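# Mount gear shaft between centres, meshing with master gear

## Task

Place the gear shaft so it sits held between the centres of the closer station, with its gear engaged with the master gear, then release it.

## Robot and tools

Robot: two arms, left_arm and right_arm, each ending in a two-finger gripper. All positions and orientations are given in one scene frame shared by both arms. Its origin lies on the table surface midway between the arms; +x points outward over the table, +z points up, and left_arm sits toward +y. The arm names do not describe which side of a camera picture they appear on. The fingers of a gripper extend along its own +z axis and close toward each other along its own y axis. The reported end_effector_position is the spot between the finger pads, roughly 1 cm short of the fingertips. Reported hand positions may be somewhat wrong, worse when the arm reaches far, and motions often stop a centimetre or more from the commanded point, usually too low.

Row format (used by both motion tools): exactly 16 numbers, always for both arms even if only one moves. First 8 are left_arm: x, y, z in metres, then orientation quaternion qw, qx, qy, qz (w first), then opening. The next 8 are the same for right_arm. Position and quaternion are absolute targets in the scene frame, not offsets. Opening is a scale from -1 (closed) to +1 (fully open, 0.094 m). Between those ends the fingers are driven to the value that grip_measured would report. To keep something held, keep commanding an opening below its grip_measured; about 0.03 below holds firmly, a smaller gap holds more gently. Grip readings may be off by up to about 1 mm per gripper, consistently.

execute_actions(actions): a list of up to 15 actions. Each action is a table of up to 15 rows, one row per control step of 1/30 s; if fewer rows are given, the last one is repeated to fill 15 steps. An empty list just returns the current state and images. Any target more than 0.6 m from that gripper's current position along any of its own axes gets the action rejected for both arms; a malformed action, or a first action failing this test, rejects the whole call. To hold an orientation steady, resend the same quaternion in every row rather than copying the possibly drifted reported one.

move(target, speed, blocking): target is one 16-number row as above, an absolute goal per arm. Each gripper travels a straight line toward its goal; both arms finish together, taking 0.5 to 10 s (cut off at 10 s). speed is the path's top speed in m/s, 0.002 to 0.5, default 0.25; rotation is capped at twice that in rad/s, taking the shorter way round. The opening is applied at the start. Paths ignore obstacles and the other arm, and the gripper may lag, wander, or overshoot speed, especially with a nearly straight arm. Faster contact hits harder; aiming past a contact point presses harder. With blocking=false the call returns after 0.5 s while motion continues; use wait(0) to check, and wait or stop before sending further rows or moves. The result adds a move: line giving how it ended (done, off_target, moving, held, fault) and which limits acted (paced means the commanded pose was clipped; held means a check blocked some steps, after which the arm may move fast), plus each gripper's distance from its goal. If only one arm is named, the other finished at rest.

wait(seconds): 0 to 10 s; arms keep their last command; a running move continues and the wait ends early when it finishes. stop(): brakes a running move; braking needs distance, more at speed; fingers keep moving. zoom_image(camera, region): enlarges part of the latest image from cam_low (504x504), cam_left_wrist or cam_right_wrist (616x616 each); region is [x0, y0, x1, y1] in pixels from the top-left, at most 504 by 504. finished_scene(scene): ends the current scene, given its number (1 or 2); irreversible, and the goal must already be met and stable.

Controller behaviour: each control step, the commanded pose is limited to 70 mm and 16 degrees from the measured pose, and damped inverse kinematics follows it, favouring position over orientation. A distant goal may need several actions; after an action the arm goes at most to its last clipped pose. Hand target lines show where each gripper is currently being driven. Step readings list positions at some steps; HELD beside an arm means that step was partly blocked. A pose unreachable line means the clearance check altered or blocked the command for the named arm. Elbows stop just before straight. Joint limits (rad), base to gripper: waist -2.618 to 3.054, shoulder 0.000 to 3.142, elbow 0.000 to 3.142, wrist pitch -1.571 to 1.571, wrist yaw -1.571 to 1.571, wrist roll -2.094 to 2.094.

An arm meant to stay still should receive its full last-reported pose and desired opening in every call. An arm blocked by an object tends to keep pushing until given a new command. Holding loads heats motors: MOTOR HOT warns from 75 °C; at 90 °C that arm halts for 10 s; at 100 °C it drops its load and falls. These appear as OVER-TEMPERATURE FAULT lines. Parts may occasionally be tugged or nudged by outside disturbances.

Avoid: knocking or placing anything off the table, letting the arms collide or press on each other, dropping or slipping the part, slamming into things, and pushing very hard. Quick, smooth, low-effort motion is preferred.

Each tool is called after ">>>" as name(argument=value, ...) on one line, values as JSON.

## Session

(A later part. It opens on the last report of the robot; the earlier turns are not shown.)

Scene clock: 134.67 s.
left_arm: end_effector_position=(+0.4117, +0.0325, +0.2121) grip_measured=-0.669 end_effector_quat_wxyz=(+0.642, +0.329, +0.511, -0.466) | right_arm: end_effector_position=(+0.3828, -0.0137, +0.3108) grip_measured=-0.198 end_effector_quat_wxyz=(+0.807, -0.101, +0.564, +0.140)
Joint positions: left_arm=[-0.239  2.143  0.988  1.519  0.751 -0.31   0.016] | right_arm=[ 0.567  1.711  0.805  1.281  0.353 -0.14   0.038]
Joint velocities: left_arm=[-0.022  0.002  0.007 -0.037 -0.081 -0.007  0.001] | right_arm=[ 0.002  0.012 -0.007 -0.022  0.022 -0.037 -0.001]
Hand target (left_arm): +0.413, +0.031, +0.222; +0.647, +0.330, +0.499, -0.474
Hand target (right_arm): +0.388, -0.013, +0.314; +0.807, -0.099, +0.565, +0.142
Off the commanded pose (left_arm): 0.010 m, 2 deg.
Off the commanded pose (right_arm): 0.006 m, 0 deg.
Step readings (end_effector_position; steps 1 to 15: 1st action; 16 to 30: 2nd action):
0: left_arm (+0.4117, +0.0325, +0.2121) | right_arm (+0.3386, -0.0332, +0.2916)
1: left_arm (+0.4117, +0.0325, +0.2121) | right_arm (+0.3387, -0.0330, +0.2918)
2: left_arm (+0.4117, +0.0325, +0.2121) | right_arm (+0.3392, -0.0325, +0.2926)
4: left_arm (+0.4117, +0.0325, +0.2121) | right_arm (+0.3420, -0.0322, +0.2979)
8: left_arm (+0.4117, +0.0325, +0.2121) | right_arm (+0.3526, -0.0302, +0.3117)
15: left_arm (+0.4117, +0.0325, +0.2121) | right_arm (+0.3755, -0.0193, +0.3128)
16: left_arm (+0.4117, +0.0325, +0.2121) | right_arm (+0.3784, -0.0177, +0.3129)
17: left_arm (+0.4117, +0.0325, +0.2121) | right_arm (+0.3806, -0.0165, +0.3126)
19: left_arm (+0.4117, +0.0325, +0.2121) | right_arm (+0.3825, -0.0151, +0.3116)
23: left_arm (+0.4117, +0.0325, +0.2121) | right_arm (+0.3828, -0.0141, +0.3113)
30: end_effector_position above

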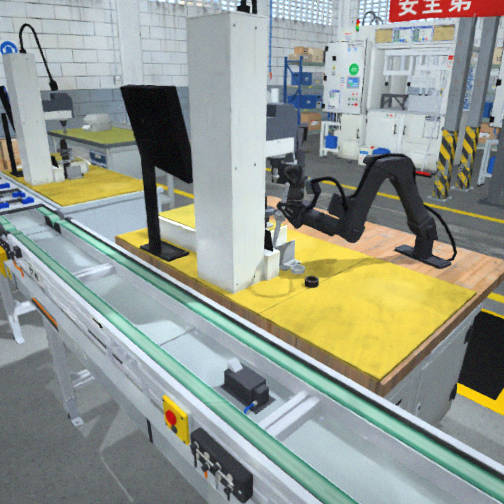

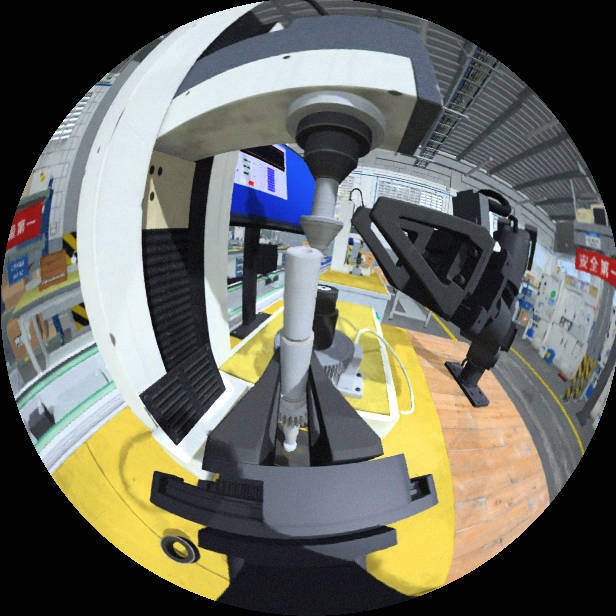

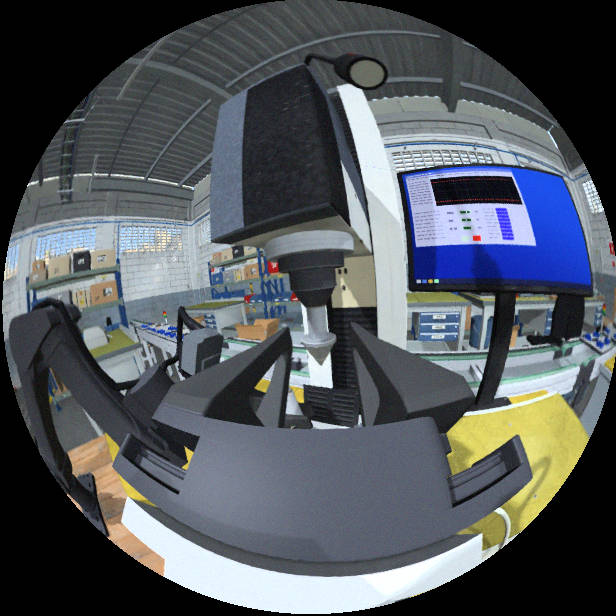

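>>> execute_actions(actions=[[[0.413,0.031,0.222,0.647,0.330,0.4985,-0.474,-0.71,0.390,-0.0115,0.312,0.8067,-0.0996,0.5649,0.1422,-0.2],[0.413,0.031,0.222,0.647,0.330,0.4985,-0.474,-0.71,0.3925,-0.0105,0.3105,0.8067,-0.0996,0.5649,0.1422,-0.2],[0.413,0.031,0.222,0.647,0.330,0.4985,-0.474,-0.71,0.395,-0.0095,0.309,0.8067,-0.0996,0.5649,0.1422,-0.2],[0.413,0.031,0.222,0.647,0.330,0.4985,-0.474,-0.71,0.3975,-0.0085,0.3078,0.8067,-0.0996,0.5649,0.1422,-0.2],[0.413,0.031,0.222,0.647,0.330,0.4985,-0.474,-0.71,0.400,-0.0075,0.3068,0.8067,-0.0996,0.5649,0.1422,-0.2],[0.413,0.031,0.222,0.647,0.330,0.4985,-0.474,-0.71,0.4025,-0.0065,0.306,0.8067,-0.0996,0.5649,0.1422,-0.2],[0.413,0.031,0.222,0.647,0.330,0.4985,-0.474,-0.71,0.405,-0.0055,0.3053,0.8067,-0.0996,0.5649,0.1422,-0.2],[0.413,0.031,0.222,0.647,0.330,0.4985,-0.474,-0.71,0.4075,-0.0046,0.3047,0.8067,-0.0996,0.5649,0.1422,-0.2],[0.413,0.031,0.222,0.647,0.330,0.4985,-0.474,-0.71,0.410,-0.0037,0.3042,0.8067,-0.0996,0.5649,0.1422,-0.2],[0.413,0.031,0.222,0.647,0.330,0.4985,-0.474,-0.71,0.4125,-0.0028,0.3038,0.8067,-0.0996,0.5649,0.1422,-0.2],[0.413,0.031,0.222,0.647,0.330,0.4985,-0.474,-0.71,0.415,-0.0019,0.3035,0.8067,-0.0996,0.5649,0.1422,-0.2],[0.413,0.031,0.222,0.647,0.330,0.4985,-0.474,-0.71,0.4175,-0.001,0.3032,0.8067,-0.0996,0.5649,0.1422,-0.2],[0.413,0.031,0.222,0.647,0.330,0.4985,-0.474,-0.71,0.420,-0.0001,0.303,0.8067,-0.0996,0.5649,0.1422,-0.2],[0.413,0.031,0.222,0.647,0.330,0.4985,-0.474,-0.71,0.4225,0.0008,0.303,0.8067,-0.0996,0.5649,0.1422,-0.2],[0.413,0.031,0.222,0.647,0.330,0.4985,-0.474,-0.71,0.425,0.0017,0.303,0.8067,-0.0996,0.5649,0.1422,-0.2]],[[0.413,0.031,0.222,0.647,0.330,0.4985,-0.474,-0.71,0.426,0.002,0.303,0.8067,-0.0996,0.5649,0.1422,-0.2]]])

>>> zoom_image(camera="cam_right_wrist", region=[250, 280, 400, 430])

>>> zoom_image(camera="cam_left_wrist", region=[260, 150, 440, 330])

Scene clock: 137.27 s.
left_arm: end_effector_position=(+0.4117, +0.0325, +0.2121) grip_measured=-0.669 end_effector_quat_wxyz=(+0.642, +0.329, +0.511, -0.466) | right_arm: end_effector_position=(+0.4208, +0.0015, +0.2996) grip_measured=-0.198 end_effector_quat_wxyz=(+0.807, -0.101, +0.566, +0.139)
Joint positions: left_arm=[-0.239  2.143  0.988  1.519  0.751 -0.31   0.016] | right_arm=[ 0.529  1.865  0.95   1.28   0.318 -0.126  0.038]
Joint velocities: left_arm=[-0.007  0.012 -0.007 -0.066 -0.022 -0.037  0.   ] | right_arm=[-0.017  0.007  0.002  0.007 -0.022  0.007 -0.001]
Hand target (left_arm): +0.413, +0.031, +0.222; +0.647, +0.330, +0.499, -0.474
Hand target (right_arm): +0.426, +0.002, +0.303; +0.807, -0.100, +0.565, +0.142
Off the commanded pose (left_arm): 0.010 m, 2 deg.
Off the commanded pose (right_arm): 0.006 m, 0 deg.
Step readings (end_effector_position; steps 1 to 15: 1st action; 16 to 30: 2nd action):
0: left_arm (+0.4117, +0.0325, +0.2121) | right_arm (+0.3828, -0.0135, +0.3107)
1: left_arm (+0.4117, +0.0325, +0.2121) | right_arm (+0.3830, -0.0134, +0.3102)
2: left_arm (+0.4117, +0.0325, +0.2121) | right_arm (+0.3835, -0.0129, +0.3099)
4: left_arm (+0.4117, +0.0325, +0.2121) | right_arm (+0.3868, -0.0106, +0.3081)
8: left_arm (+0.4117, +0.0325, +0.2121) | right_arm (+0.3980, -0.0067, +0.2997)
15: left_arm (+0.4117, +0.0325, +0.2121) | right_arm (+0.4158, -0.0012, +0.2959)
16: left_arm (+0.4117, +0.0325, +0.2121) | right_arm (+0.4178, -0.0004, +0.2968)
17: left_arm (+0.4117, +0.0325, +0.2121) | right_arm (+0.4194, +0.0001, +0.2978)
19: left_arm (+0.4117, +0.0325, +0.2121) | right_arm (+0.4208, +0.0006, +0.2989)
23: left_arm (+0.4117, +0.0325, +0.2121) | right_arm (+0.4209, +0.0013, +0.2995)
30: end_effector_position above

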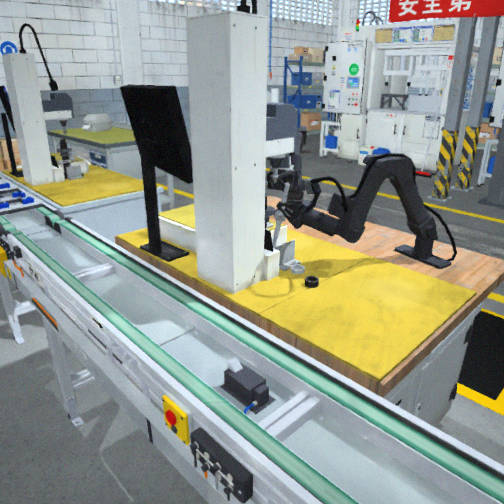

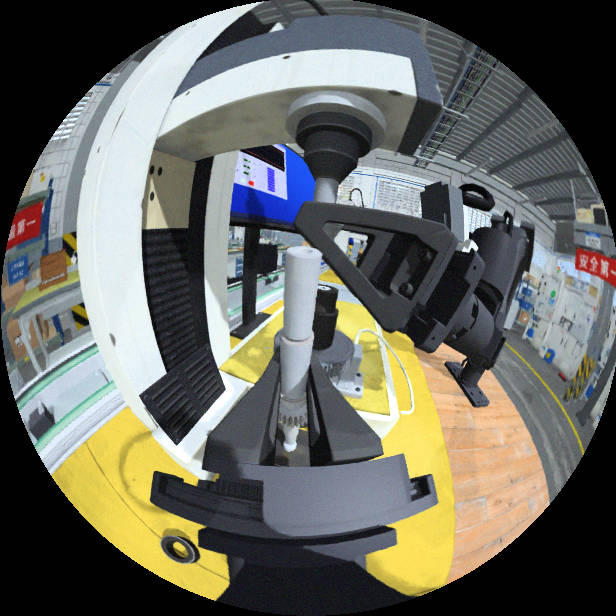

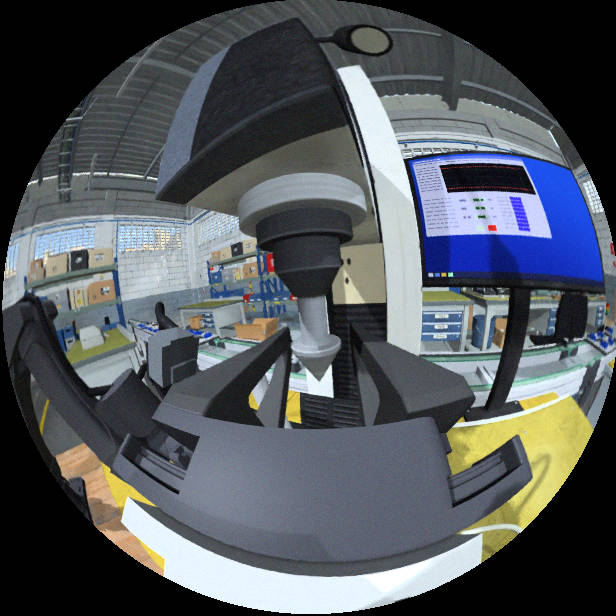

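Region (250, 280, 400, 430) of cam_right_wrist's 616x616 image, scaled by 3.360, with more detail than that image has.

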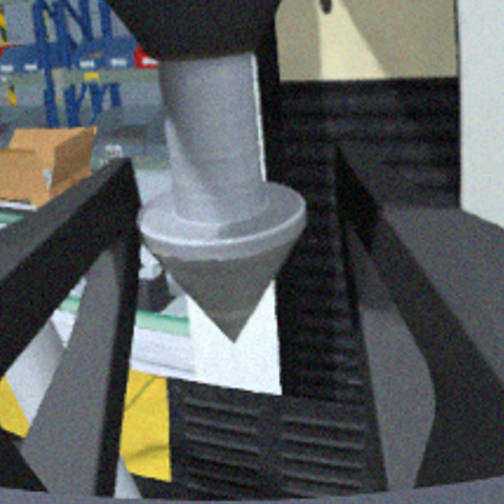

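Region (260, 150, 440, 330) of cam_left_wrist's 616x616 image, scaled by 2.800, with more detail than that image has.

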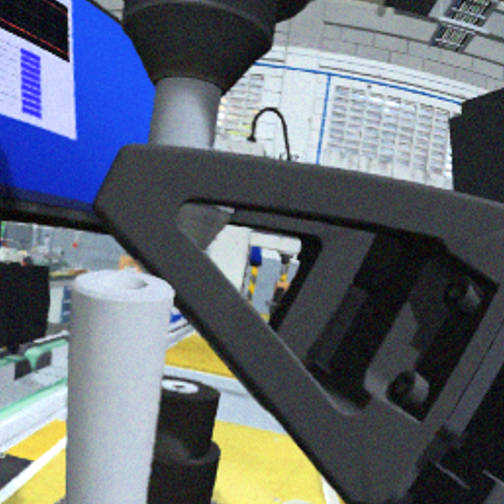

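>>> execute_actions(actions=[[[0.413,0.031,0.222,0.647,0.330,0.4985,-0.474,-0.71,0.426,0.0025,0.303,0.8067,-0.0996,0.5649,0.1422,-0.22],[0.413,0.031,0.222,0.647,0.330,0.4985,-0.474,-0.71,0.426,0.003,0.303,0.8067,-0.0996,0.5649,0.1422,-0.24],[0.413,0.031,0.222,0.647,0.330,0.4985,-0.474,-0.71,0.4258,0.0035,0.303,0.8067,-0.0996,0.5649,0.1422,-0.27],[0.413,0.031,0.222,0.647,0.330,0.4985,-0.474,-0.71,0.4256,0.004,0.303,0.8067,-0.0996,0.5649,0.1422,-0.30],[0.413,0.031,0.222,0.647,0.330,0.4985,-0.474,-0.71,0.4254,0.0045,0.303,0.8067,-0.0996,0.5649,0.1422,-0.33],[0.413,0.031,0.222,0.647,0.330,0.4985,-0.474,-0.71,0.4252,0.005,0.303,0.8067,-0.0996,0.5649,0.1422,-0.36],[0.413,0.031,0.222,0.647,0.330,0.4985,-0.474,-0.71,0.425,0.005,0.303,0.8067,-0.0996,0.5649,0.1422,-0.38],[0.413,0.031,0.222,0.647,0.330,0.4985,-0.474,-0.71,0.425,0.005,0.303,0.8067,-0.0996,0.5649,0.1422,-0.40],[0.413,0.031,0.222,0.647,0.330,0.4985,-0.474,-0.71,0.425,0.005,0.303,0.8067,-0.0996,0.5649,0.1422,-0.42],[0.413,0.031,0.222,0.647,0.330,0.4985,-0.474,-0.71,0.425,0.005,0.303,0.8067,-0.0996,0.5649,0.1422,-0.435],[0.413,0.031,0.222,0.647,0.330,0.4985,-0.474,-0.71,0.425,0.005,0.303,0.8067,-0.0996,0.5649,0.1422,-0.45],[0.413,0.031,0.222,0.647,0.330,0.4985,-0.474,-0.71,0.425,0.005,0.303,0.8067,-0.0996,0.5649,0.1422,-0.465],[0.413,0.031,0.222,0.647,0.330,0.4985,-0.474,-0.71,0.425,0.005,0.303,0.8067,-0.0996,0.5649,0.1422,-0.48],[0.413,0.031,0.222,0.647,0.330,0.4985,-0.474,-0.71,0.425,0.005,0.303,0.8067,-0.0996,0.5649,0.1422,-0.49],[0.413,0.031,0.222,0.647,0.330,0.4985,-0.474,-0.71,0.425,0.005,0.303,0.8067,-0.0996,0.5649,0.1422,-0.495]]])

>>> zoom_image(camera="cam_right_wrist", region=[250, 280, 400, 430])

Scene clock: 139.07 s.
left_arm: end_effector_position=(+0.4117, +0.0325, +0.2121) grip_measured=-0.669 end_effector_quat_wxyz=(+0.642, +0.329, +0.511, -0.466) | right_arm: end_effector_position=(+0.4205, +0.0030, +0.2998) grip_measured=-0.466 end_effector_quat_wxyz=(+0.806, -0.105, +0.565, +0.141)
Joint positions: left_arm=[-0.239  2.143  0.988  1.519  0.751 -0.31   0.016] | right_arm=[ 0.529  1.865  0.952  1.277  0.309 -0.126  0.025]
Joint velocities: left_arm=[-0.002 -0.007 -0.007 -0.11  -0.007 -0.037 -0.001] | right_arm=[ 0.022  0.002 -0.007  0.051 -0.007 -0.007  0.   ]
Hand target (left_arm): +0.413, +0.031, +0.222; +0.647, +0.330, +0.499, -0.474
Hand target (right_arm): +0.425, +0.005, +0.303; +0.807, -0.100, +0.565, +0.142
Off the commanded pose (left_arm): 0.010 m, 2 deg.
Off the commanded pose (right_arm): 0.006 m, 1 deg.
Step readings (end_effector_position):
0: left_arm (+0.4117, +0.0325, +0.2121) | right_arm (+0.4208, +0.0015, +0.2996)
1: left_arm (+0.4117, +0.0325, +0.2121) | right_arm (+0.4208, +0.0015, +0.2996)
2: left_arm (+0.4117, +0.0325, +0.2121) | right_arm (+0.4208, +0.0015, +0.2996)
4: left_arm (+0.4117, +0.0325, +0.2121) | right_arm (+0.4208, +0.0015, +0.2996)
8: left_arm (+0.4117, +0.0325, +0.2121) | right_arm (+0.4204, +0.0025, +0.2995)
15: end_effector_position above

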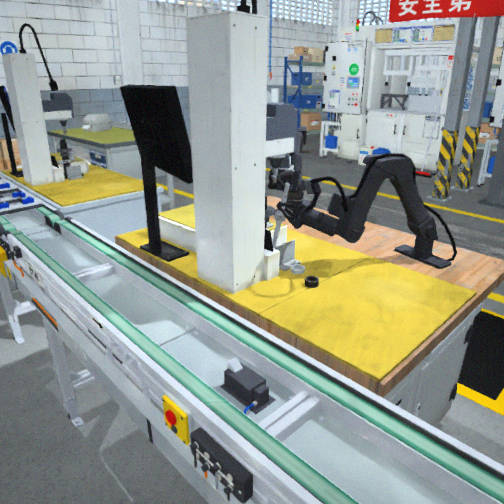

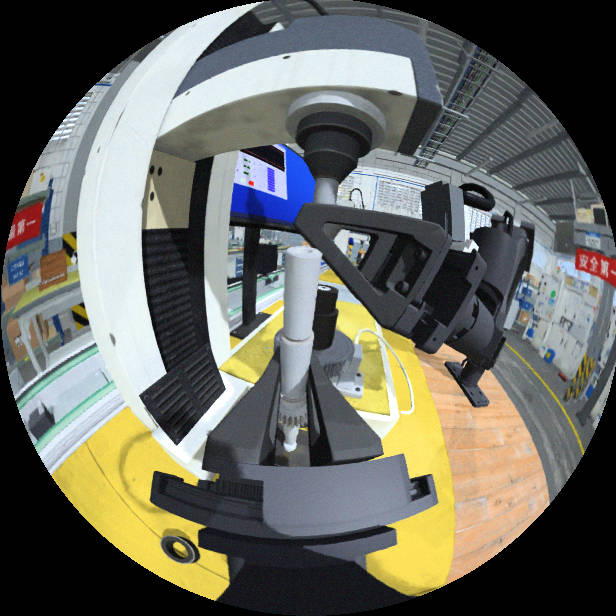

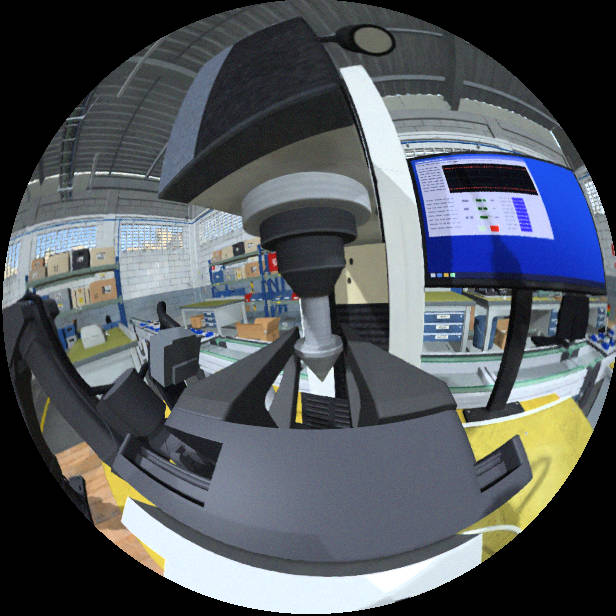

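Region (250, 280, 400, 430) of cam_right_wrist's 616x616 image, scaled by 3.360, with more detail than that image has.

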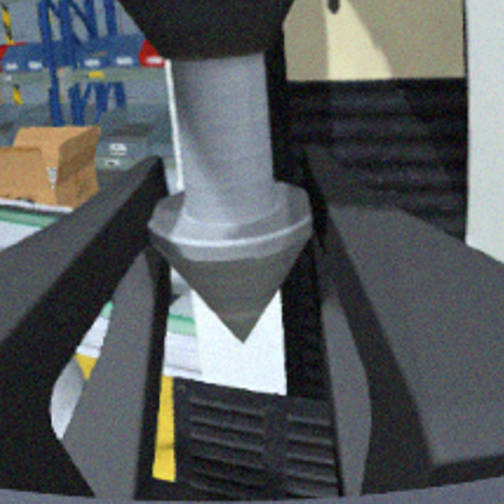

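>>> execute_actions(actions=[[[0.413,0.031,0.222,0.647,0.330,0.4985,-0.474,-0.71,0.425,0.005,0.3057,0.808,-0.0993,0.563,0.1424,-0.50],[0.413,0.031,0.222,0.647,0.330,0.4985,-0.474,-0.71,0.425,0.005,0.3085,0.8092,-0.0989,0.5611,0.1426,-0.50],[0.413,0.031,0.222,0.647,0.330,0.4985,-0.474,-0.71,0.4248,0.005,0.3112,0.8105,-0.0986,0.5591,0.1429,-0.50],[0.413,0.031,0.222,0.647,0.330,0.4985,-0.474,-0.71,0.4247,0.005,0.3139,0.8117,-0.0982,0.5572,0.1431,-0.50],[0.413,0.031,0.222,0.647,0.330,0.4985,-0.474,-0.71,0.4246,0.005,0.3167,0.813,-0.0979,0.5553,0.1433,-0.50],[0.413,0.031,0.222,0.647,0.330,0.4985,-0.474,-0.71,0.4245,0.005,0.3194,0.8142,-0.0976,0.5534,0.1435,-0.50],[0.413,0.031,0.222,0.647,0.330,0.4985,-0.474,-0.71,0.4244,0.005,0.3221,0.8155,-0.0972,0.5514,0.1437,-0.50],[0.413,0.031,0.222,0.647,0.330,0.4985,-0.474,-0.71,0.4243,0.005,0.3249,0.8167,-0.0969,0.5495,0.144,-0.50],[0.413,0.031,0.222,0.647,0.330,0.4985,-0.474,-0.71,0.4242,0.005,0.3276,0.818,-0.0965,0.5476,0.1442,-0.50],[0.413,0.031,0.222,0.647,0.330,0.4985,-0.474,-0.71,0.4241,0.005,0.3303,0.8192,-0.0962,0.5457,0.1444,-0.50],[0.413,0.031,0.222,0.647,0.330,0.4985,-0.474,-0.71,0.424,0.005,0.3331,0.8205,-0.0959,0.5437,0.1446,-0.50],[0.413,0.031,0.222,0.647,0.330,0.4985,-0.474,-0.71,0.4239,0.005,0.3358,0.8217,-0.0955,0.5418,0.1448,-0.50],[0.413,0.031,0.222,0.647,0.330,0.4985,-0.474,-0.71,0.4238,0.005,0.3385,0.823,-0.0952,0.5399,0.1451,-0.50],[0.413,0.031,0.222,0.647,0.330,0.4985,-0.474,-0.71,0.4237,0.005,0.3413,0.8242,-0.0948,0.538,0.1453,-0.50],[0.413,0.031,0.222,0.647,0.330,0.4985,-0.474,-0.71,0.4236,0.005,0.344,0.8255,-0.0945,0.5361,0.1455,-0.50]],[[0.413,0.031,0.222,0.647,0.330,0.4985,-0.474,-0.71,0.4235,0.005,0.3467,0.8267,-0.0942,0.5341,0.1457,-0.50],[0.413,0.031,0.222,0.647,0.330,0.4985,-0.474,-0.71,0.4234,0.005,0.3495,0.828,-0.0938,0.5322,0.1459,-0.50],[0.413,0.031,0.222,0.647,0.330,0.4985,-0.474,-0.71,0.4233,0.005,0.3522,0.8292,-0.0935,0.5303,0.1462,-0.50],[0.413,0.031,0.222,0.647,0.330,0.4985,-0.474,-0.71,0.4232,0.005,0.3549,0.8305,-0.0931,0.5284,0.1464,-0.50],[0.413,0.031,0.222,0.647,0.330,0.4985,-0.474,-0.71,0.4231,0.005,0.3577,0.8317,-0.0928,0.5264,0.1466,-0.50],[0.413,0.031,0.222,0.647,0.330,0.4985,-0.474,-0.71,0.423,0.005,0.3604,0.833,-0.0925,0.5245,0.1468,-0.50],[0.413,0.031,0.222,0.647,0.330,0.4985,-0.474,-0.71,0.423,0.005,0.3631,0.8342,-0.0921,0.5226,0.147,-0.50],[0.413,0.031,0.222,0.647,0.330,0.4985,-0.474,-0.71,0.423,0.005,0.3659,0.8355,-0.0918,0.5207,0.1473,-0.50],[0.413,0.031,0.222,0.647,0.330,0.4985,-0.474,-0.71,0.423,0.005,0.3686,0.8367,-0.0914,0.5187,0.1475,-0.50],[0.413,0.031,0.222,0.647,0.330,0.4985,-0.474,-0.71,0.423,0.005,0.3713,0.838,-0.0911,0.5168,0.1477,-0.50],[0.413,0.031,0.222,0.647,0.330,0.4985,-0.474,-0.71,0.423,0.005,0.3741,0.8392,-0.0908,0.5149,0.1479,-0.50],[0.413,0.031,0.222,0.647,0.330,0.4985,-0.474,-0.71,0.423,0.005,0.3768,0.8405,-0.0904,0.513,0.1481,-0.50],[0.413,0.031,0.222,0.647,0.330,0.4985,-0.474,-0.71,0.423,0.005,0.3795,0.8417,-0.0901,0.511,0.1484,-0.50],[0.413,0.031,0.222,0.647,0.330,0.4985,-0.474,-0.71,0.423,0.005,0.3823,0.843,-0.0897,0.5091,0.1486,-0.50],[0.413,0.031,0.222,0.647,0.330,0.4985,-0.474,-0.71,0.423,0.005,0.385,0.8442,-0.0894,0.5072,0.1488,-0.50]]])

>>> zoom_image(camera="cam_left_wrist", region=[260, 150, 440, 330])

Scene clock: 142.30 s.
left_arm: end_effector_position=(+0.4117, +0.0325, +0.2121) grip_measured=-0.669 end_effector_quat_wxyz=(+0.642, +0.329, +0.511, -0.466) | right_arm: end_effector_position=(+0.4214, +0.0028, +0.3198) grip_measured=-0.466 end_effector_quat_wxyz=(+0.811, -0.099, +0.562, +0.131)
Joint positions: left_arm=[-0.239  2.143  0.988  1.519  0.751 -0.31   0.016] | right_arm=[ 0.536  1.831  0.993  1.217  0.336 -0.144  0.025]
Joint velocities: left_arm=[-0.007  0.007  0.017 -0.007 -0.037  0.007  0.001] | right_arm=[ 0.002 -0.056  0.11  -0.11  -0.022 -0.022 -0.   ]
Hand target (left_arm): +0.413, +0.031, +0.222; +0.647, +0.330, +0.499, -0.474
Hand target (right_arm): +0.416, -0.000, +0.382; +0.845, -0.089, +0.506, +0.146
Off the commanded pose (left_arm): 0.010 m, 2 deg.
Off the commanded pose (right_arm): 0.065 m, 8 deg.
Step readings (end_effector_position; steps 1 to 15: 1st action; 16 to 30: 2nd action):
0: left_arm (+0.4117, +0.0325, +0.2121) | right_arm (+0.4205, +0.0030, +0.2998)
1: left_arm (+0.4117, +0.0325, +0.2121) | right_arm (+0.4205, +0.0030, +0.2998)
2: left_arm (+0.4117, +0.0325, +0.2121) | right_arm (+0.4206, +0.0031, +0.3000)
4: left_arm (+0.4117, +0.0325, +0.2121) | right_arm (+0.4206, +0.0031, +0.2999)
8: left_arm (+0.4117, +0.0325, +0.2121) | right_arm (+0.4208, +0.0031, +0.3003)
15: left_arm (+0.4117, +0.0325, +0.2121) | right_arm (+0.4209, +0.0030, +0.3011)
16: left_arm (+0.4117, +0.0325, +0.2121) | right_arm (+0.4210, +0.0030, +0.3011)
17: left_arm (+0.4117, +0.0325, +0.2121) | right_arm (+0.4210, +0.0030, +0.3012)
19: left_arm (+0.4117, +0.0325, +0.2121) | right_arm (+0.4210, +0.0030, +0.3017)
23: left_arm (+0.4117, +0.0325, +0.2121) | right_arm (+0.4211, +0.0030, +0.3058)
30: end_effector_position above

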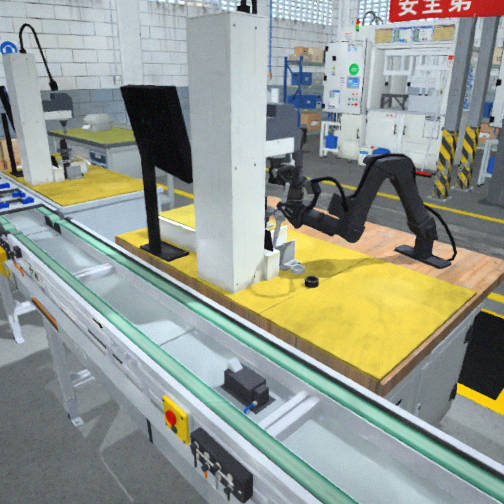

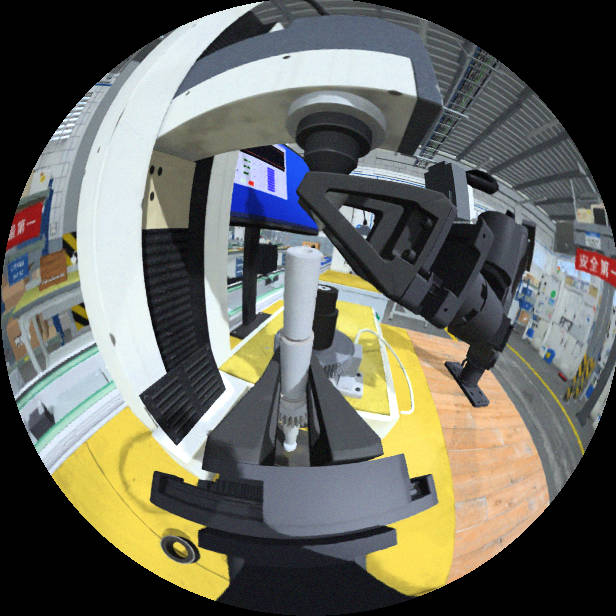

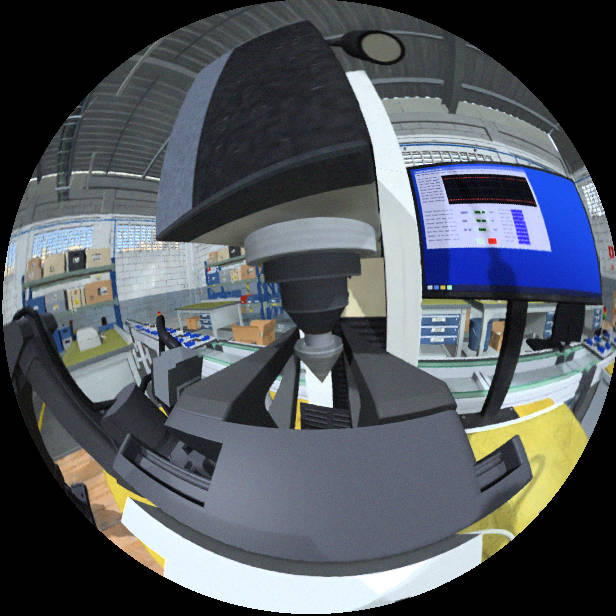

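Region (260, 150, 440, 330) of cam_left_wrist's 616x616 image, scaled by 2.800, with more detail than that image has.

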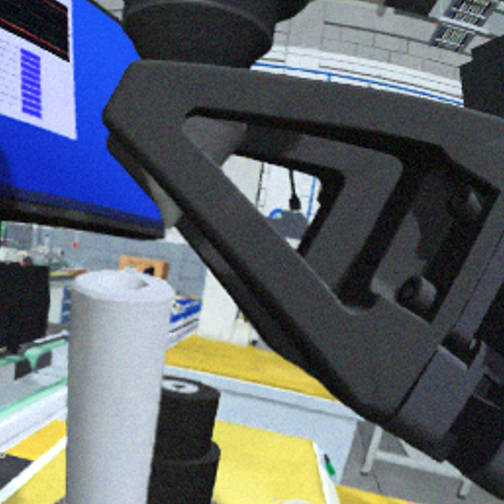

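>>> execute_actions(actions=[[[0.4132,0.0298,0.222,0.6451,0.3322,0.5011,-0.4717,-0.71,0.423,0.005,0.385,0.8442,-0.0894,0.5072,0.1488,-0.50],[0.4134,0.0287,0.2221,0.6432,0.3345,0.5036,-0.4693,-0.71,0.423,0.005,0.385,0.8442,-0.0894,0.5072,0.1488,-0.50],[0.4136,0.0275,0.2222,0.6413,0.3367,0.5062,-0.467,-0.71,0.423,0.005,0.385,0.8442,-0.0894,0.5072,0.1488,-0.50],[0.4138,0.0263,0.2223,0.6394,0.3389,0.5087,-0.4647,-0.71,0.423,0.005,0.385,0.8442,-0.0894,0.5072,0.1488,-0.50],[0.414,0.0252,0.2223,0.6375,0.3412,0.5113,-0.4623,-0.71,0.423,0.005,0.385,0.8442,-0.0894,0.5072,0.1488,-0.50],[0.4142,0.024,0.2224,0.6356,0.3434,0.5138,-0.46,-0.71,0.423,0.005,0.385,0.8442,-0.0894,0.5072,0.1488,-0.50],[0.4144,0.0228,0.2225,0.6337,0.3456,0.5164,-0.4577,-0.71,0.423,0.005,0.385,0.8442,-0.0894,0.5072,0.1488,-0.50],[0.4146,0.0217,0.2225,0.6318,0.3479,0.5189,-0.4553,-0.71,0.423,0.005,0.385,0.8442,-0.0894,0.5072,0.1488,-0.50],[0.4148,0.0205,0.2226,0.6299,0.3501,0.5215,-0.453,-0.71,0.423,0.005,0.385,0.8442,-0.0894,0.5072,0.1488,-0.50],[0.415,0.0193,0.2227,0.628,0.3523,0.524,-0.4507,-0.71,0.423,0.005,0.385,0.8442,-0.0894,0.5072,0.1488,-0.50],[0.4152,0.0182,0.2227,0.6261,0.3546,0.5266,-0.4483,-0.71,0.423,0.005,0.385,0.8442,-0.0894,0.5072,0.1488,-0.50],[0.4154,0.017,0.2228,0.6242,0.3568,0.5291,-0.446,-0.71,0.423,0.005,0.385,0.8442,-0.0894,0.5072,0.1488,-0.50],[0.4156,0.0158,0.2229,0.6223,0.359,0.5317,-0.4437,-0.71,0.423,0.005,0.385,0.8442,-0.0894,0.5072,0.1488,-0.50],[0.4158,0.0147,0.2229,0.6204,0.3613,0.5342,-0.4413,-0.71,0.423,0.005,0.385,0.8442,-0.0894,0.5072,0.1488,-0.50],[0.416,0.0135,0.223,0.6185,0.3635,0.5368,-0.439,-0.71,0.423,0.005,0.385,0.8442,-0.0894,0.5072,0.1488,-0.50]],[[0.4162,0.0123,0.2231,0.6166,0.3657,0.5393,-0.4367,-0.71,0.423,0.005,0.385,0.8442,-0.0894,0.5072,0.1488,-0.50],[0.4164,0.0112,0.2231,0.6147,0.368,0.5419,-0.4343,-0.71,0.423,0.005,0.385,0.8442,-0.0894,0.5072,0.1488,-0.50],[0.4166,0.01,0.2232,0.6128,0.3702,0.5444,-0.432,-0.71,0.423,0.005,0.385,0.8442,-0.0894,0.5072,0.1488,-0.50],[0.4168,0.0088,0.2233,0.6109,0.3724,0.547,-0.4297,-0.71,0.423,0.005,0.385,0.8442,-0.0894,0.5072,0.1488,-0.50],[0.417,0.0077,0.2233,0.609,0.3747,0.5495,-0.4273,-0.71,0.423,0.005,0.385,0.8442,-0.0894,0.5072,0.1488,-0.50],[0.4172,0.0065,0.2234,0.6071,0.3769,0.5521,-0.425,-0.71,0.423,0.005,0.385,0.8442,-0.0894,0.5072,0.1488,-0.50],[0.4174,0.0053,0.2235,0.6052,0.3791,0.5546,-0.4227,-0.71,0.423,0.005,0.385,0.8442,-0.0894,0.5072,0.1488,-0.50],[0.4176,0.0042,0.2235,0.6033,0.3814,0.5572,-0.4203,-0.71,0.423,0.005,0.385,0.8442,-0.0894,0.5072,0.1488,-0.50],[0.4178,0.003,0.2236,0.6014,0.3836,0.5597,-0.418,-0.71,0.423,0.005,0.385,0.8442,-0.0894,0.5072,0.1488,-0.50],[0.418,0.0018,0.2237,0.5995,0.3858,0.5623,-0.4157,-0.71,0.423,0.005,0.385,0.8442,-0.0894,0.5072,0.1488,-0.50],[0.4182,0.0007,0.2237,0.5976,0.3881,0.5648,-0.4133,-0.71,0.423,0.005,0.385,0.8442,-0.0894,0.5072,0.1488,-0.50],[0.4184,-0.0005,0.2238,0.5957,0.3903,0.5674,-0.411,-0.71,0.423,0.005,0.385,0.8442,-0.0894,0.5072,0.1488,-0.50],[0.4186,-0.0017,0.2239,0.5938,0.3925,0.5699,-0.4087,-0.71,0.423,0.005,0.385,0.8442,-0.0894,0.5072,0.1488,-0.50],[0.4188,-0.0028,0.2239,0.5919,0.3948,0.5725,-0.4063,-0.71,0.423,0.005,0.385,0.8442,-0.0894,0.5072,0.1488,-0.50],[0.419,-0.004,0.224,0.590,0.397,0.575,-0.404,-0.71,0.423,0.005,0.385,0.8442,-0.0894,0.5072,0.1488,-0.50]],[[0.419,-0.004,0.224,0.590,0.397,0.575,-0.404,-0.71,0.423,0.005,0.385,0.8442,-0.0894,0.5072,0.1488,-0.50]]])

>>> zoom_image(camera="cam_right_wrist", region=[270, 330, 370, 430])

>>> zoom_image(camera="cam_left_wrist", region=[250, 170, 360, 280])

Scene clock: 148.13 s.
left_arm: end_effector_position=(+0.4215, +0.0044, +0.2123) grip_measured=-0.669 end_effector_quat_wxyz=(+0.585, +0.382, +0.584, -0.413) | right_arm: end_effector_position=(+0.4214, +0.0028, +0.3253) grip_measured=-0.466 end_effector_quat_wxyz=(+0.813, -0.098, +0.559, +0.131)
Joint positions: left_arm=[-0.285  1.993  1.096  0.932  0.733 -0.059  0.016] | right_arm=[ 0.536  1.827  1.003  1.211  0.336 -0.149  0.025]
Joint velocities: left_arm=[ 0.012 -0.017  0.012 -0.037  0.007  0.037  0.   ] | right_arm=[ 0.002  0.012 -0.037 -0.037  0.007  0.007  0.001]
Hand target (left_arm): +0.418, -0.004, +0.224; +0.591, +0.397, +0.574, -0.405
Hand target (right_arm): +0.417, +0.001, +0.383; +0.845, -0.089, +0.506, +0.146
Off the commanded pose (left_arm): 0.015 m, 2 deg.
Off the commanded pose (right_arm): 0.060 m, 7 deg.
Step readings (end_effector_position; steps 1 to 15: 1st action; 16 to 30: 2nd action; 31 to 45: 3rd action):
0: left_arm (+0.4117, +0.0325, +0.2121) | right_arm (+0.4214, +0.0028, +0.3253)
1: left_arm (+0.4117, +0.0325, +0.2121) | right_arm (+0.4214, +0.0028, +0.3253)
2: left_arm (+0.4118, +0.0325, +0.2121) | right_arm (+0.4214, +0.0028, +0.3253)
4: left_arm (+0.4120, +0.0324, +0.2115) | right_arm (+0.4214, +0.0028, +0.3253)
8: left_arm (+0.4137, +0.0312, +0.2121) | right_arm (+0.4214, +0.0028, +0.3253)
15: left_arm (+0.4146, +0.0237, +0.2128) | right_arm (+0.4214, +0.0028, +0.3253)
16: left_arm (+0.4148, +0.0225, +0.2129) | right_arm (+0.4214, +0.0028, +0.3253)
17: left_arm (+0.4150, +0.0211, +0.2130) | right_arm (+0.4214, +0.0028, +0.3253)
19: left_arm (+0.4152, +0.0184, +0.2131) | right_arm (+0.4214, +0.0028, +0.3253)
23: left_arm (+0.4157, +0.0132, +0.2134) | right_arm (+0.4214, +0.0028, +0.3253)
30: left_arm (+0.4189, +0.0075, +0.2129) | right_arm (+0.4214, +0.0028, +0.3253)
31: left_arm (+0.4195, +0.0070, +0.2130) | right_arm (+0.4214, +0.0028, +0.3253)
32: left_arm (+0.4200, +0.0065, +0.2128) | right_arm (+0.4214, +0.0028, +0.3253)
34: left_arm (+0.4207, +0.0054, +0.2124) | right_arm (+0.4214, +0.0028, +0.3253)
38: left_arm (+0.4212, +0.0045, +0.2124) | right_arm (+0.4214, +0.0028, +0.3253)
45: end_effector_position above

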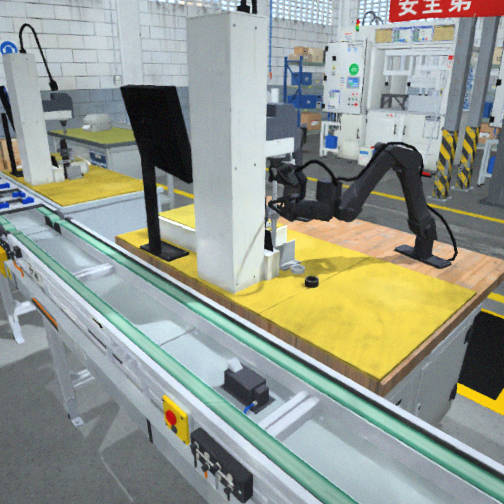

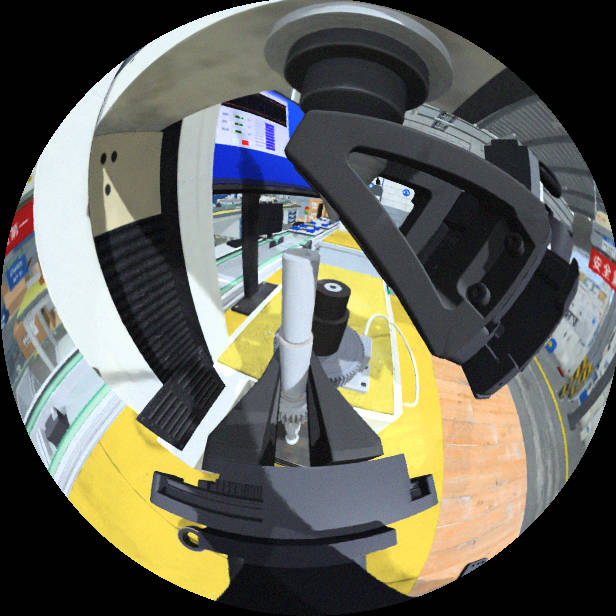

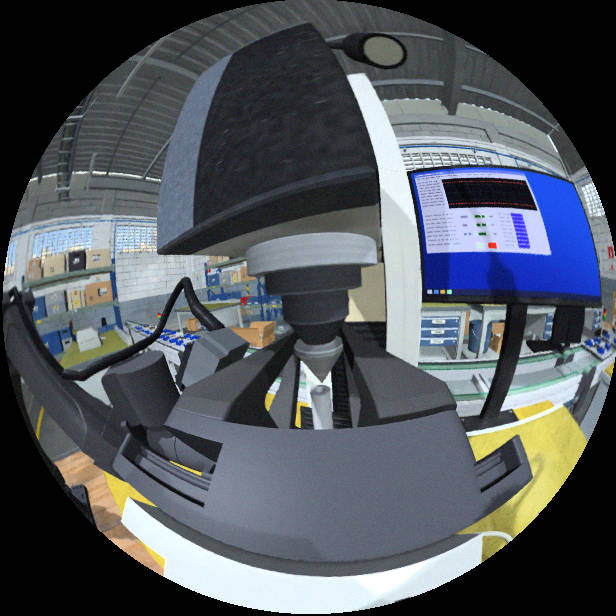

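Region (270, 330, 370, 430) of cam_right_wrist's 616x616 image, scaled by 5.040, with more detail than that image has.

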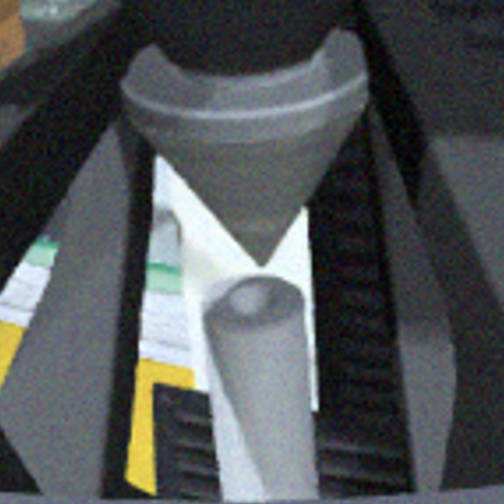

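Region (250, 170, 360, 280) of cam_left_wrist's 616x616 image, scaled by 4.582, with more detail than that image has.

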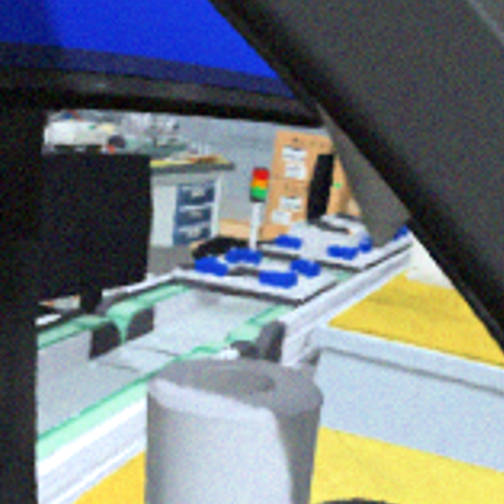

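>>> execute_actions(actions=[[[0.418,-0.004,0.224,0.591,0.3985,0.574,-0.4025,-0.71,0.423,0.005,0.385,0.8442,-0.0894,0.5072,0.1488,-0.50],[0.417,-0.004,0.224,0.592,0.400,0.573,-0.401,-0.71,0.423,0.005,0.385,0.8442,-0.0894,0.5072,0.1488,-0.50],[0.416,-0.004,0.224,0.593,0.4015,0.572,-0.3995,-0.71,0.423,0.005,0.385,0.8442,-0.0894,0.5072,0.1488,-0.50],[0.415,-0.004,0.224,0.594,0.403,0.571,-0.398,-0.71,0.423,0.005,0.385,0.8442,-0.0894,0.5072,0.1488,-0.50],[0.414,-0.004,0.224,0.595,0.4045,0.570,-0.3965,-0.71,0.423,0.005,0.385,0.8442,-0.0894,0.5072,0.1488,-0.50],[0.413,-0.004,0.224,0.596,0.406,0.569,-0.395,-0.71,0.423,0.005,0.385,0.8442,-0.0894,0.5072,0.1488,-0.50],[0.412,-0.004,0.224,0.597,0.4075,0.568,-0.3935,-0.71,0.423,0.005,0.385,0.8442,-0.0894,0.5072,0.1488,-0.50],[0.411,-0.004,0.224,0.598,0.409,0.567,-0.392,-0.71,0.423,0.005,0.385,0.8442,-0.0894,0.5072,0.1488,-0.50],[0.410,-0.004,0.224,0.599,0.4105,0.566,-0.3905,-0.71,0.423,0.005,0.385,0.8442,-0.0894,0.5072,0.1488,-0.50],[0.409,-0.004,0.224,0.600,0.412,0.565,-0.389,-0.71,0.423,0.005,0.385,0.8442,-0.0894,0.5072,0.1488,-0.50],[0.4085,-0.004,0.224,0.601,0.4132,0.564,-0.3875,-0.71,0.423,0.005,0.385,0.8442,-0.0894,0.5072,0.1488,-0.50],[0.408,-0.004,0.224,0.6023,0.4145,0.5629,-0.386,-0.71,0.423,0.005,0.385,0.8442,-0.0894,0.5072,0.1488,-0.50]],[[0.408,-0.004,0.224,0.6023,0.4145,0.5629,-0.386,-0.71,0.423,0.005,0.385,0.8442,-0.0894,0.5072,0.1488,-0.50]]])

>>> zoom_image(camera="cam_right_wrist", region=[270, 330, 370, 430])

>>> zoom_image(camera="cam_left_wrist", region=[250, 170, 360, 280])

Scene clock: 151.20 s.
left_arm: end_effector_position=(+0.4157, +0.0016, +0.2126) grip_measured=-0.670 end_effector_quat_wxyz=(+0.590, +0.398, +0.578, -0.398) | right_arm: end_effector_position=(+0.4214, +0.0028, +0.3253) grip_measured=-0.466 end_effector_quat_wxyz=(+0.813, -0.098, +0.559, +0.131)
Joint positions: left_arm=[-0.297  1.973  1.083  0.909  0.723 -0.003  0.016] | right_arm=[ 0.536  1.827  1.003  1.211  0.336 -0.149  0.025]
Joint velocities: left_arm=[ 0.012  0.007 -0.002 -0.022 -0.037 -0.037 -0.001] | right_arm=[ 0.002  0.002  0.017 -0.022  0.022  0.022  0.001]
Hand target (left_arm): +0.408, -0.004, +0.224; +0.602, +0.414, +0.562, -0.386
Hand target (right_arm): +0.417, +0.001, +0.383; +0.845, -0.089, +0.506, +0.146
Off the commanded pose (left_arm): 0.015 m, 3 deg.
Off the commanded pose (right_arm): 0.060 m, 7 deg.
Step readings (end_effector_position; steps 1 to 15: 1st action; 16 to 30: 2nd action):
0: left_arm (+0.4215, +0.0044, +0.2123) | right_arm (+0.4214, +0.0028, +0.3253)
1: left_arm (+0.4215, +0.0044, +0.2123) | right_arm (+0.4214, +0.0028, +0.3253)
2: left_arm (+0.4215, +0.0044, +0.2123) | right_arm (+0.4214, +0.0028, +0.3253)
4: left_arm (+0.4213, +0.0041, +0.2126) | right_arm (+0.4214, +0.0028, +0.3253)
8: left_arm (+0.4200, +0.0027, +0.2129) | right_arm (+0.4214, +0.0028, +0.3253)
15: left_arm (+0.4156, +0.0015, +0.2127) | right_arm (+0.4214, +0.0028, +0.3253)
16: left_arm (+0.4156, +0.0015, +0.2125) | right_arm (+0.4214, +0.0028, +0.3253)
17: left_arm (+0.4156, +0.0015, +0.2126) | right_arm (+0.4214, +0.0028, +0.3253)
19: left_arm (+0.4157, +0.0016, +0.2125) | right_arm (+0.4214, +0.0028, +0.3253)
23: left_arm (+0.4156, +0.0016, +0.2126) | right_arm (+0.4214, +0.0028, +0.3253)
30: end_effector_position above

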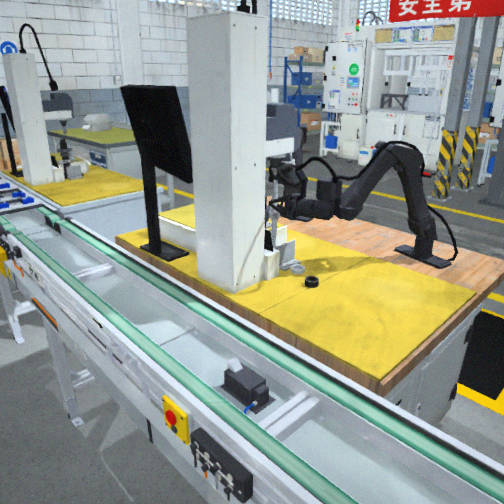

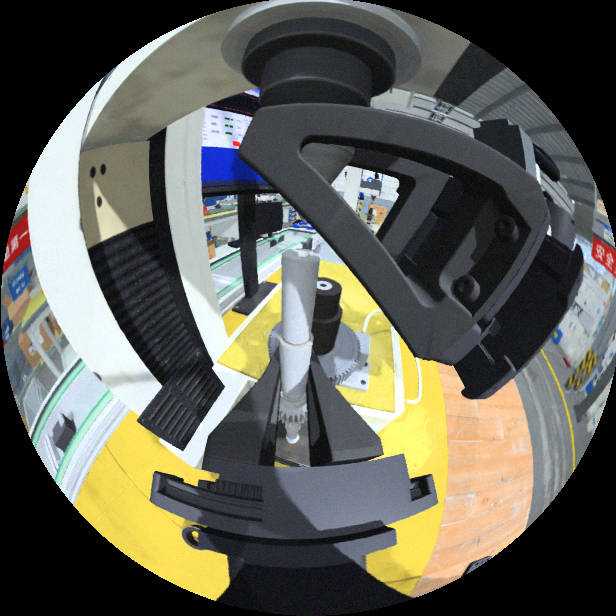

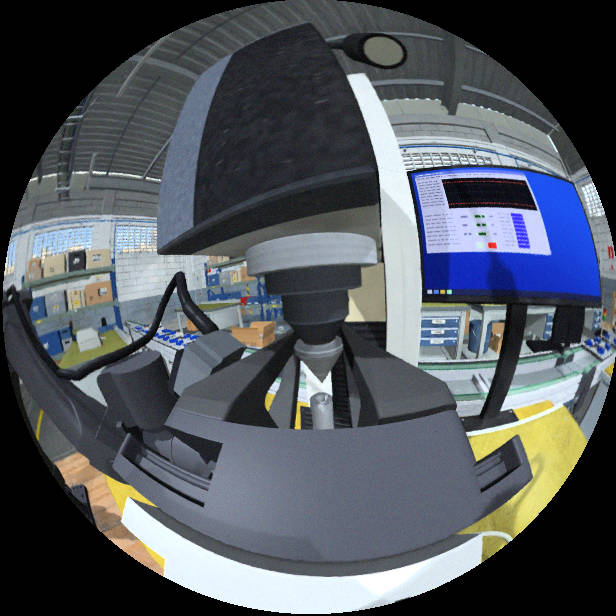

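Region (270, 330, 370, 430) of cam_right_wrist's 616x616 image, scaled by 5.040, with more detail than that image has.

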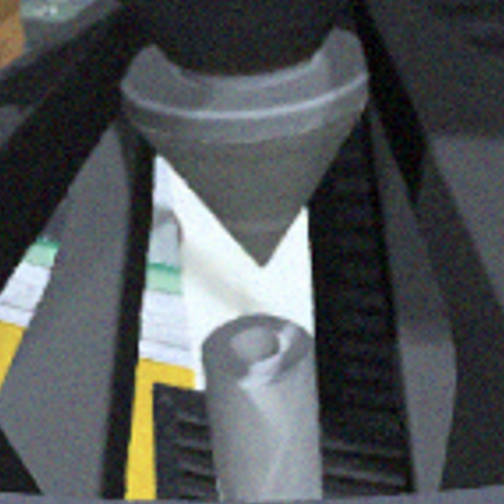

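Region (250, 170, 360, 280) of cam_left_wrist's 616x616 image, scaled by 4.582, with more detail than that image has.

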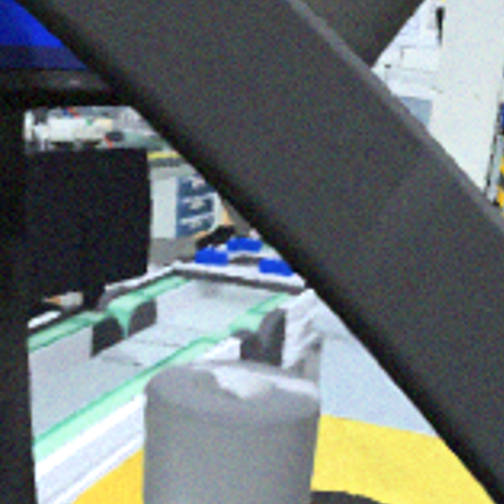

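>>> execute_actions(actions=[[[0.4075,-0.0044,0.224,0.6027,0.4151,0.5624,-0.3853,-0.71,0.423,0.005,0.383,0.8442,-0.0894,0.5072,0.1488,-0.50],[0.407,-0.0048,0.224,0.6031,0.4157,0.562,-0.3847,-0.71,0.423,0.005,0.381,0.8442,-0.0894,0.5072,0.1488,-0.50],[0.4065,-0.0052,0.224,0.6035,0.4163,0.5615,-0.384,-0.71,0.423,0.005,0.379,0.8442,-0.0894,0.5072,0.1488,-0.50],[0.406,-0.0056,0.224,0.6039,0.4169,0.5611,-0.3834,-0.71,0.423,0.005,0.377,0.8442,-0.0894,0.5072,0.1488,-0.50],[0.4055,-0.006,0.224,0.6044,0.4175,0.5606,-0.3827,-0.71,0.423,0.005,0.375,0.8442,-0.0894,0.5072,0.1488,-0.50],[0.405,-0.0064,0.224,0.6048,0.4182,0.5602,-0.3821,-0.71,0.423,0.005,0.373,0.8442,-0.0894,0.5072,0.1488,-0.50],[0.4045,-0.0067,0.224,0.6052,0.4188,0.5597,-0.3814,-0.71,0.423,0.005,0.371,0.8442,-0.0894,0.5072,0.1488,-0.50],[0.404,-0.007,0.224,0.6056,0.4194,0.5593,-0.3807,-0.71,0.423,0.005,0.369,0.8442,-0.0894,0.5072,0.1488,-0.50],[0.404,-0.007,0.224,0.6056,0.4194,0.5593,-0.3807,-0.71,0.423,0.005,0.367,0.8442,-0.0894,0.5072,0.1488,-0.50],[0.404,-0.007,0.224,0.6056,0.4194,0.5593,-0.3807,-0.71,0.423,0.005,0.365,0.8442,-0.0894,0.5072,0.1488,-0.50]]])

>>> zoom_image(camera="cam_right_wrist", region=[270, 330, 370, 430])

>>> zoom_image(camera="cam_left_wrist", region=[250, 170, 360, 280])

Scene clock: 153.77 s.
left_arm: end_effector_position=(+0.4147, +0.0006, +0.2127) grip_measured=-0.670 end_effector_quat_wxyz=(+0.594, +0.397, +0.579, -0.392) | right_arm: end_effector_position=(+0.4214, +0.0028, +0.3253) grip_measured=-0.466 end_effector_quat_wxyz=(+0.817, -0.096, +0.553, +0.132)
Joint positions: left_arm=[-0.305  1.967  1.074  0.909  0.703  0.008  0.016] | right_arm=[ 0.536  1.838  1.003  1.238  0.336 -0.151  0.025]
Joint velocities: left_arm=[-0.007  0.002 -0.017  0.051 -0.051 -0.007 -0.001] | right_arm=[ 0.002  0.027 -0.007  0.051 -0.022 -0.051  0.   ]
Hand target (left_arm): +0.404, -0.007, +0.224; +0.606, +0.419, +0.559, -0.381
Hand target (right_arm): +0.420, +0.003, +0.364; +0.845, -0.090, +0.507, +0.146
Off the commanded pose (left_arm): 0.017 m, 4 deg.
Off the commanded pose (right_arm): 0.040 m, 6 deg.
Step readings (end_effector_position):
0: left_arm (+0.4157, +0.0016, +0.2126) | right_arm (+0.4214, +0.0028, +0.3253)
1: left_arm (+0.4157, +0.0016, +0.2126) | right_arm (+0.4214, +0.0028, +0.3253)
2: left_arm (+0.4157, +0.0016, +0.2126) | right_arm (+0.4214, +0.0028, +0.3253)
4: left_arm (+0.4156, +0.0012, +0.2126) | right_arm (+0.4214, +0.0028, +0.3253)
8: left_arm (+0.4152, +0.0005, +0.2126) | right_arm (+0.4213, +0.0027, +0.3255)
15: end_effector_position above

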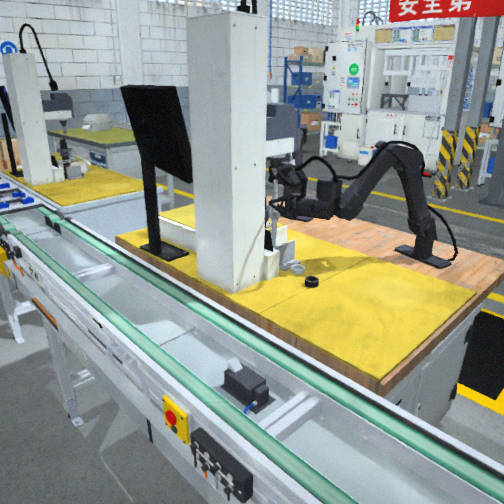

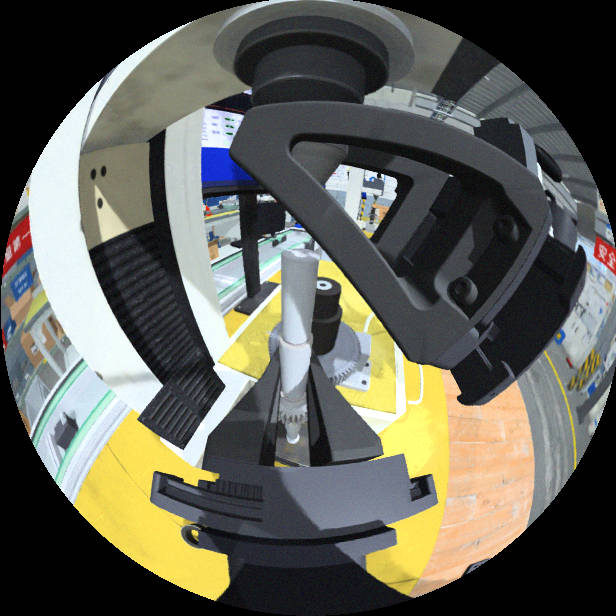

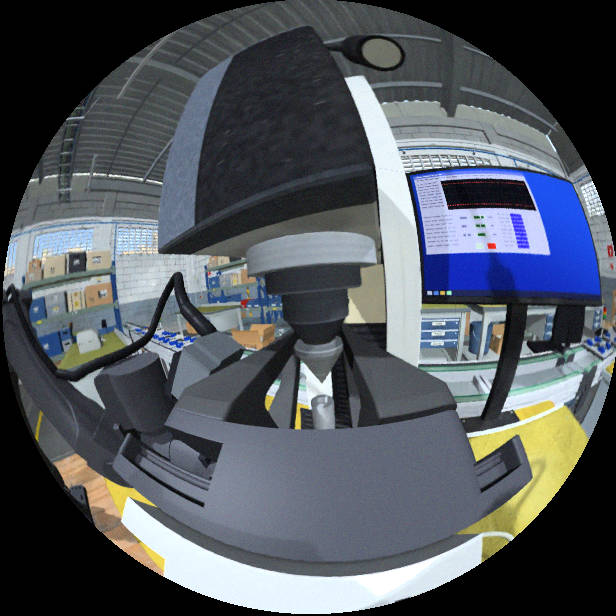

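Region (270, 330, 370, 430) of cam_right_wrist's 616x616 image, scaled by 5.040, with more detail than that image has.

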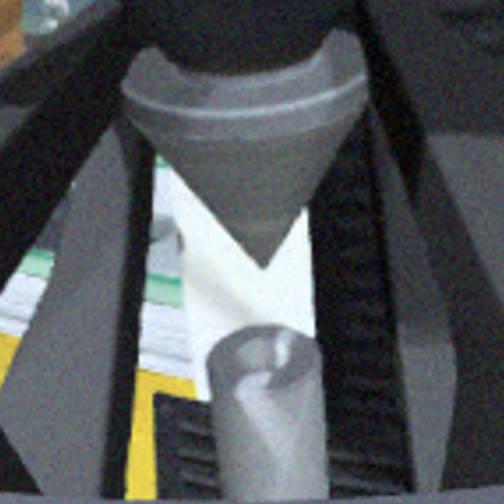

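Region (250, 170, 360, 280) of cam_left_wrist's 616x616 image, scaled by 4.582, with more detail than that image has.

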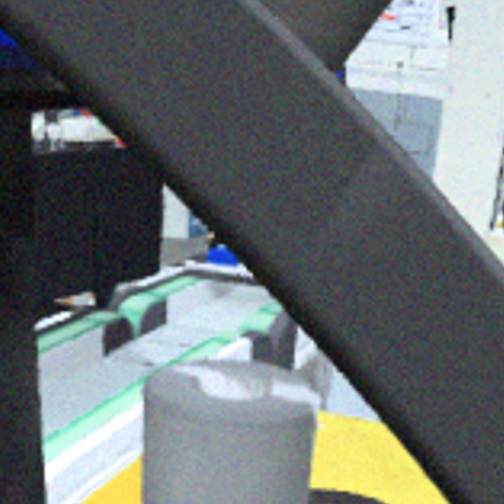

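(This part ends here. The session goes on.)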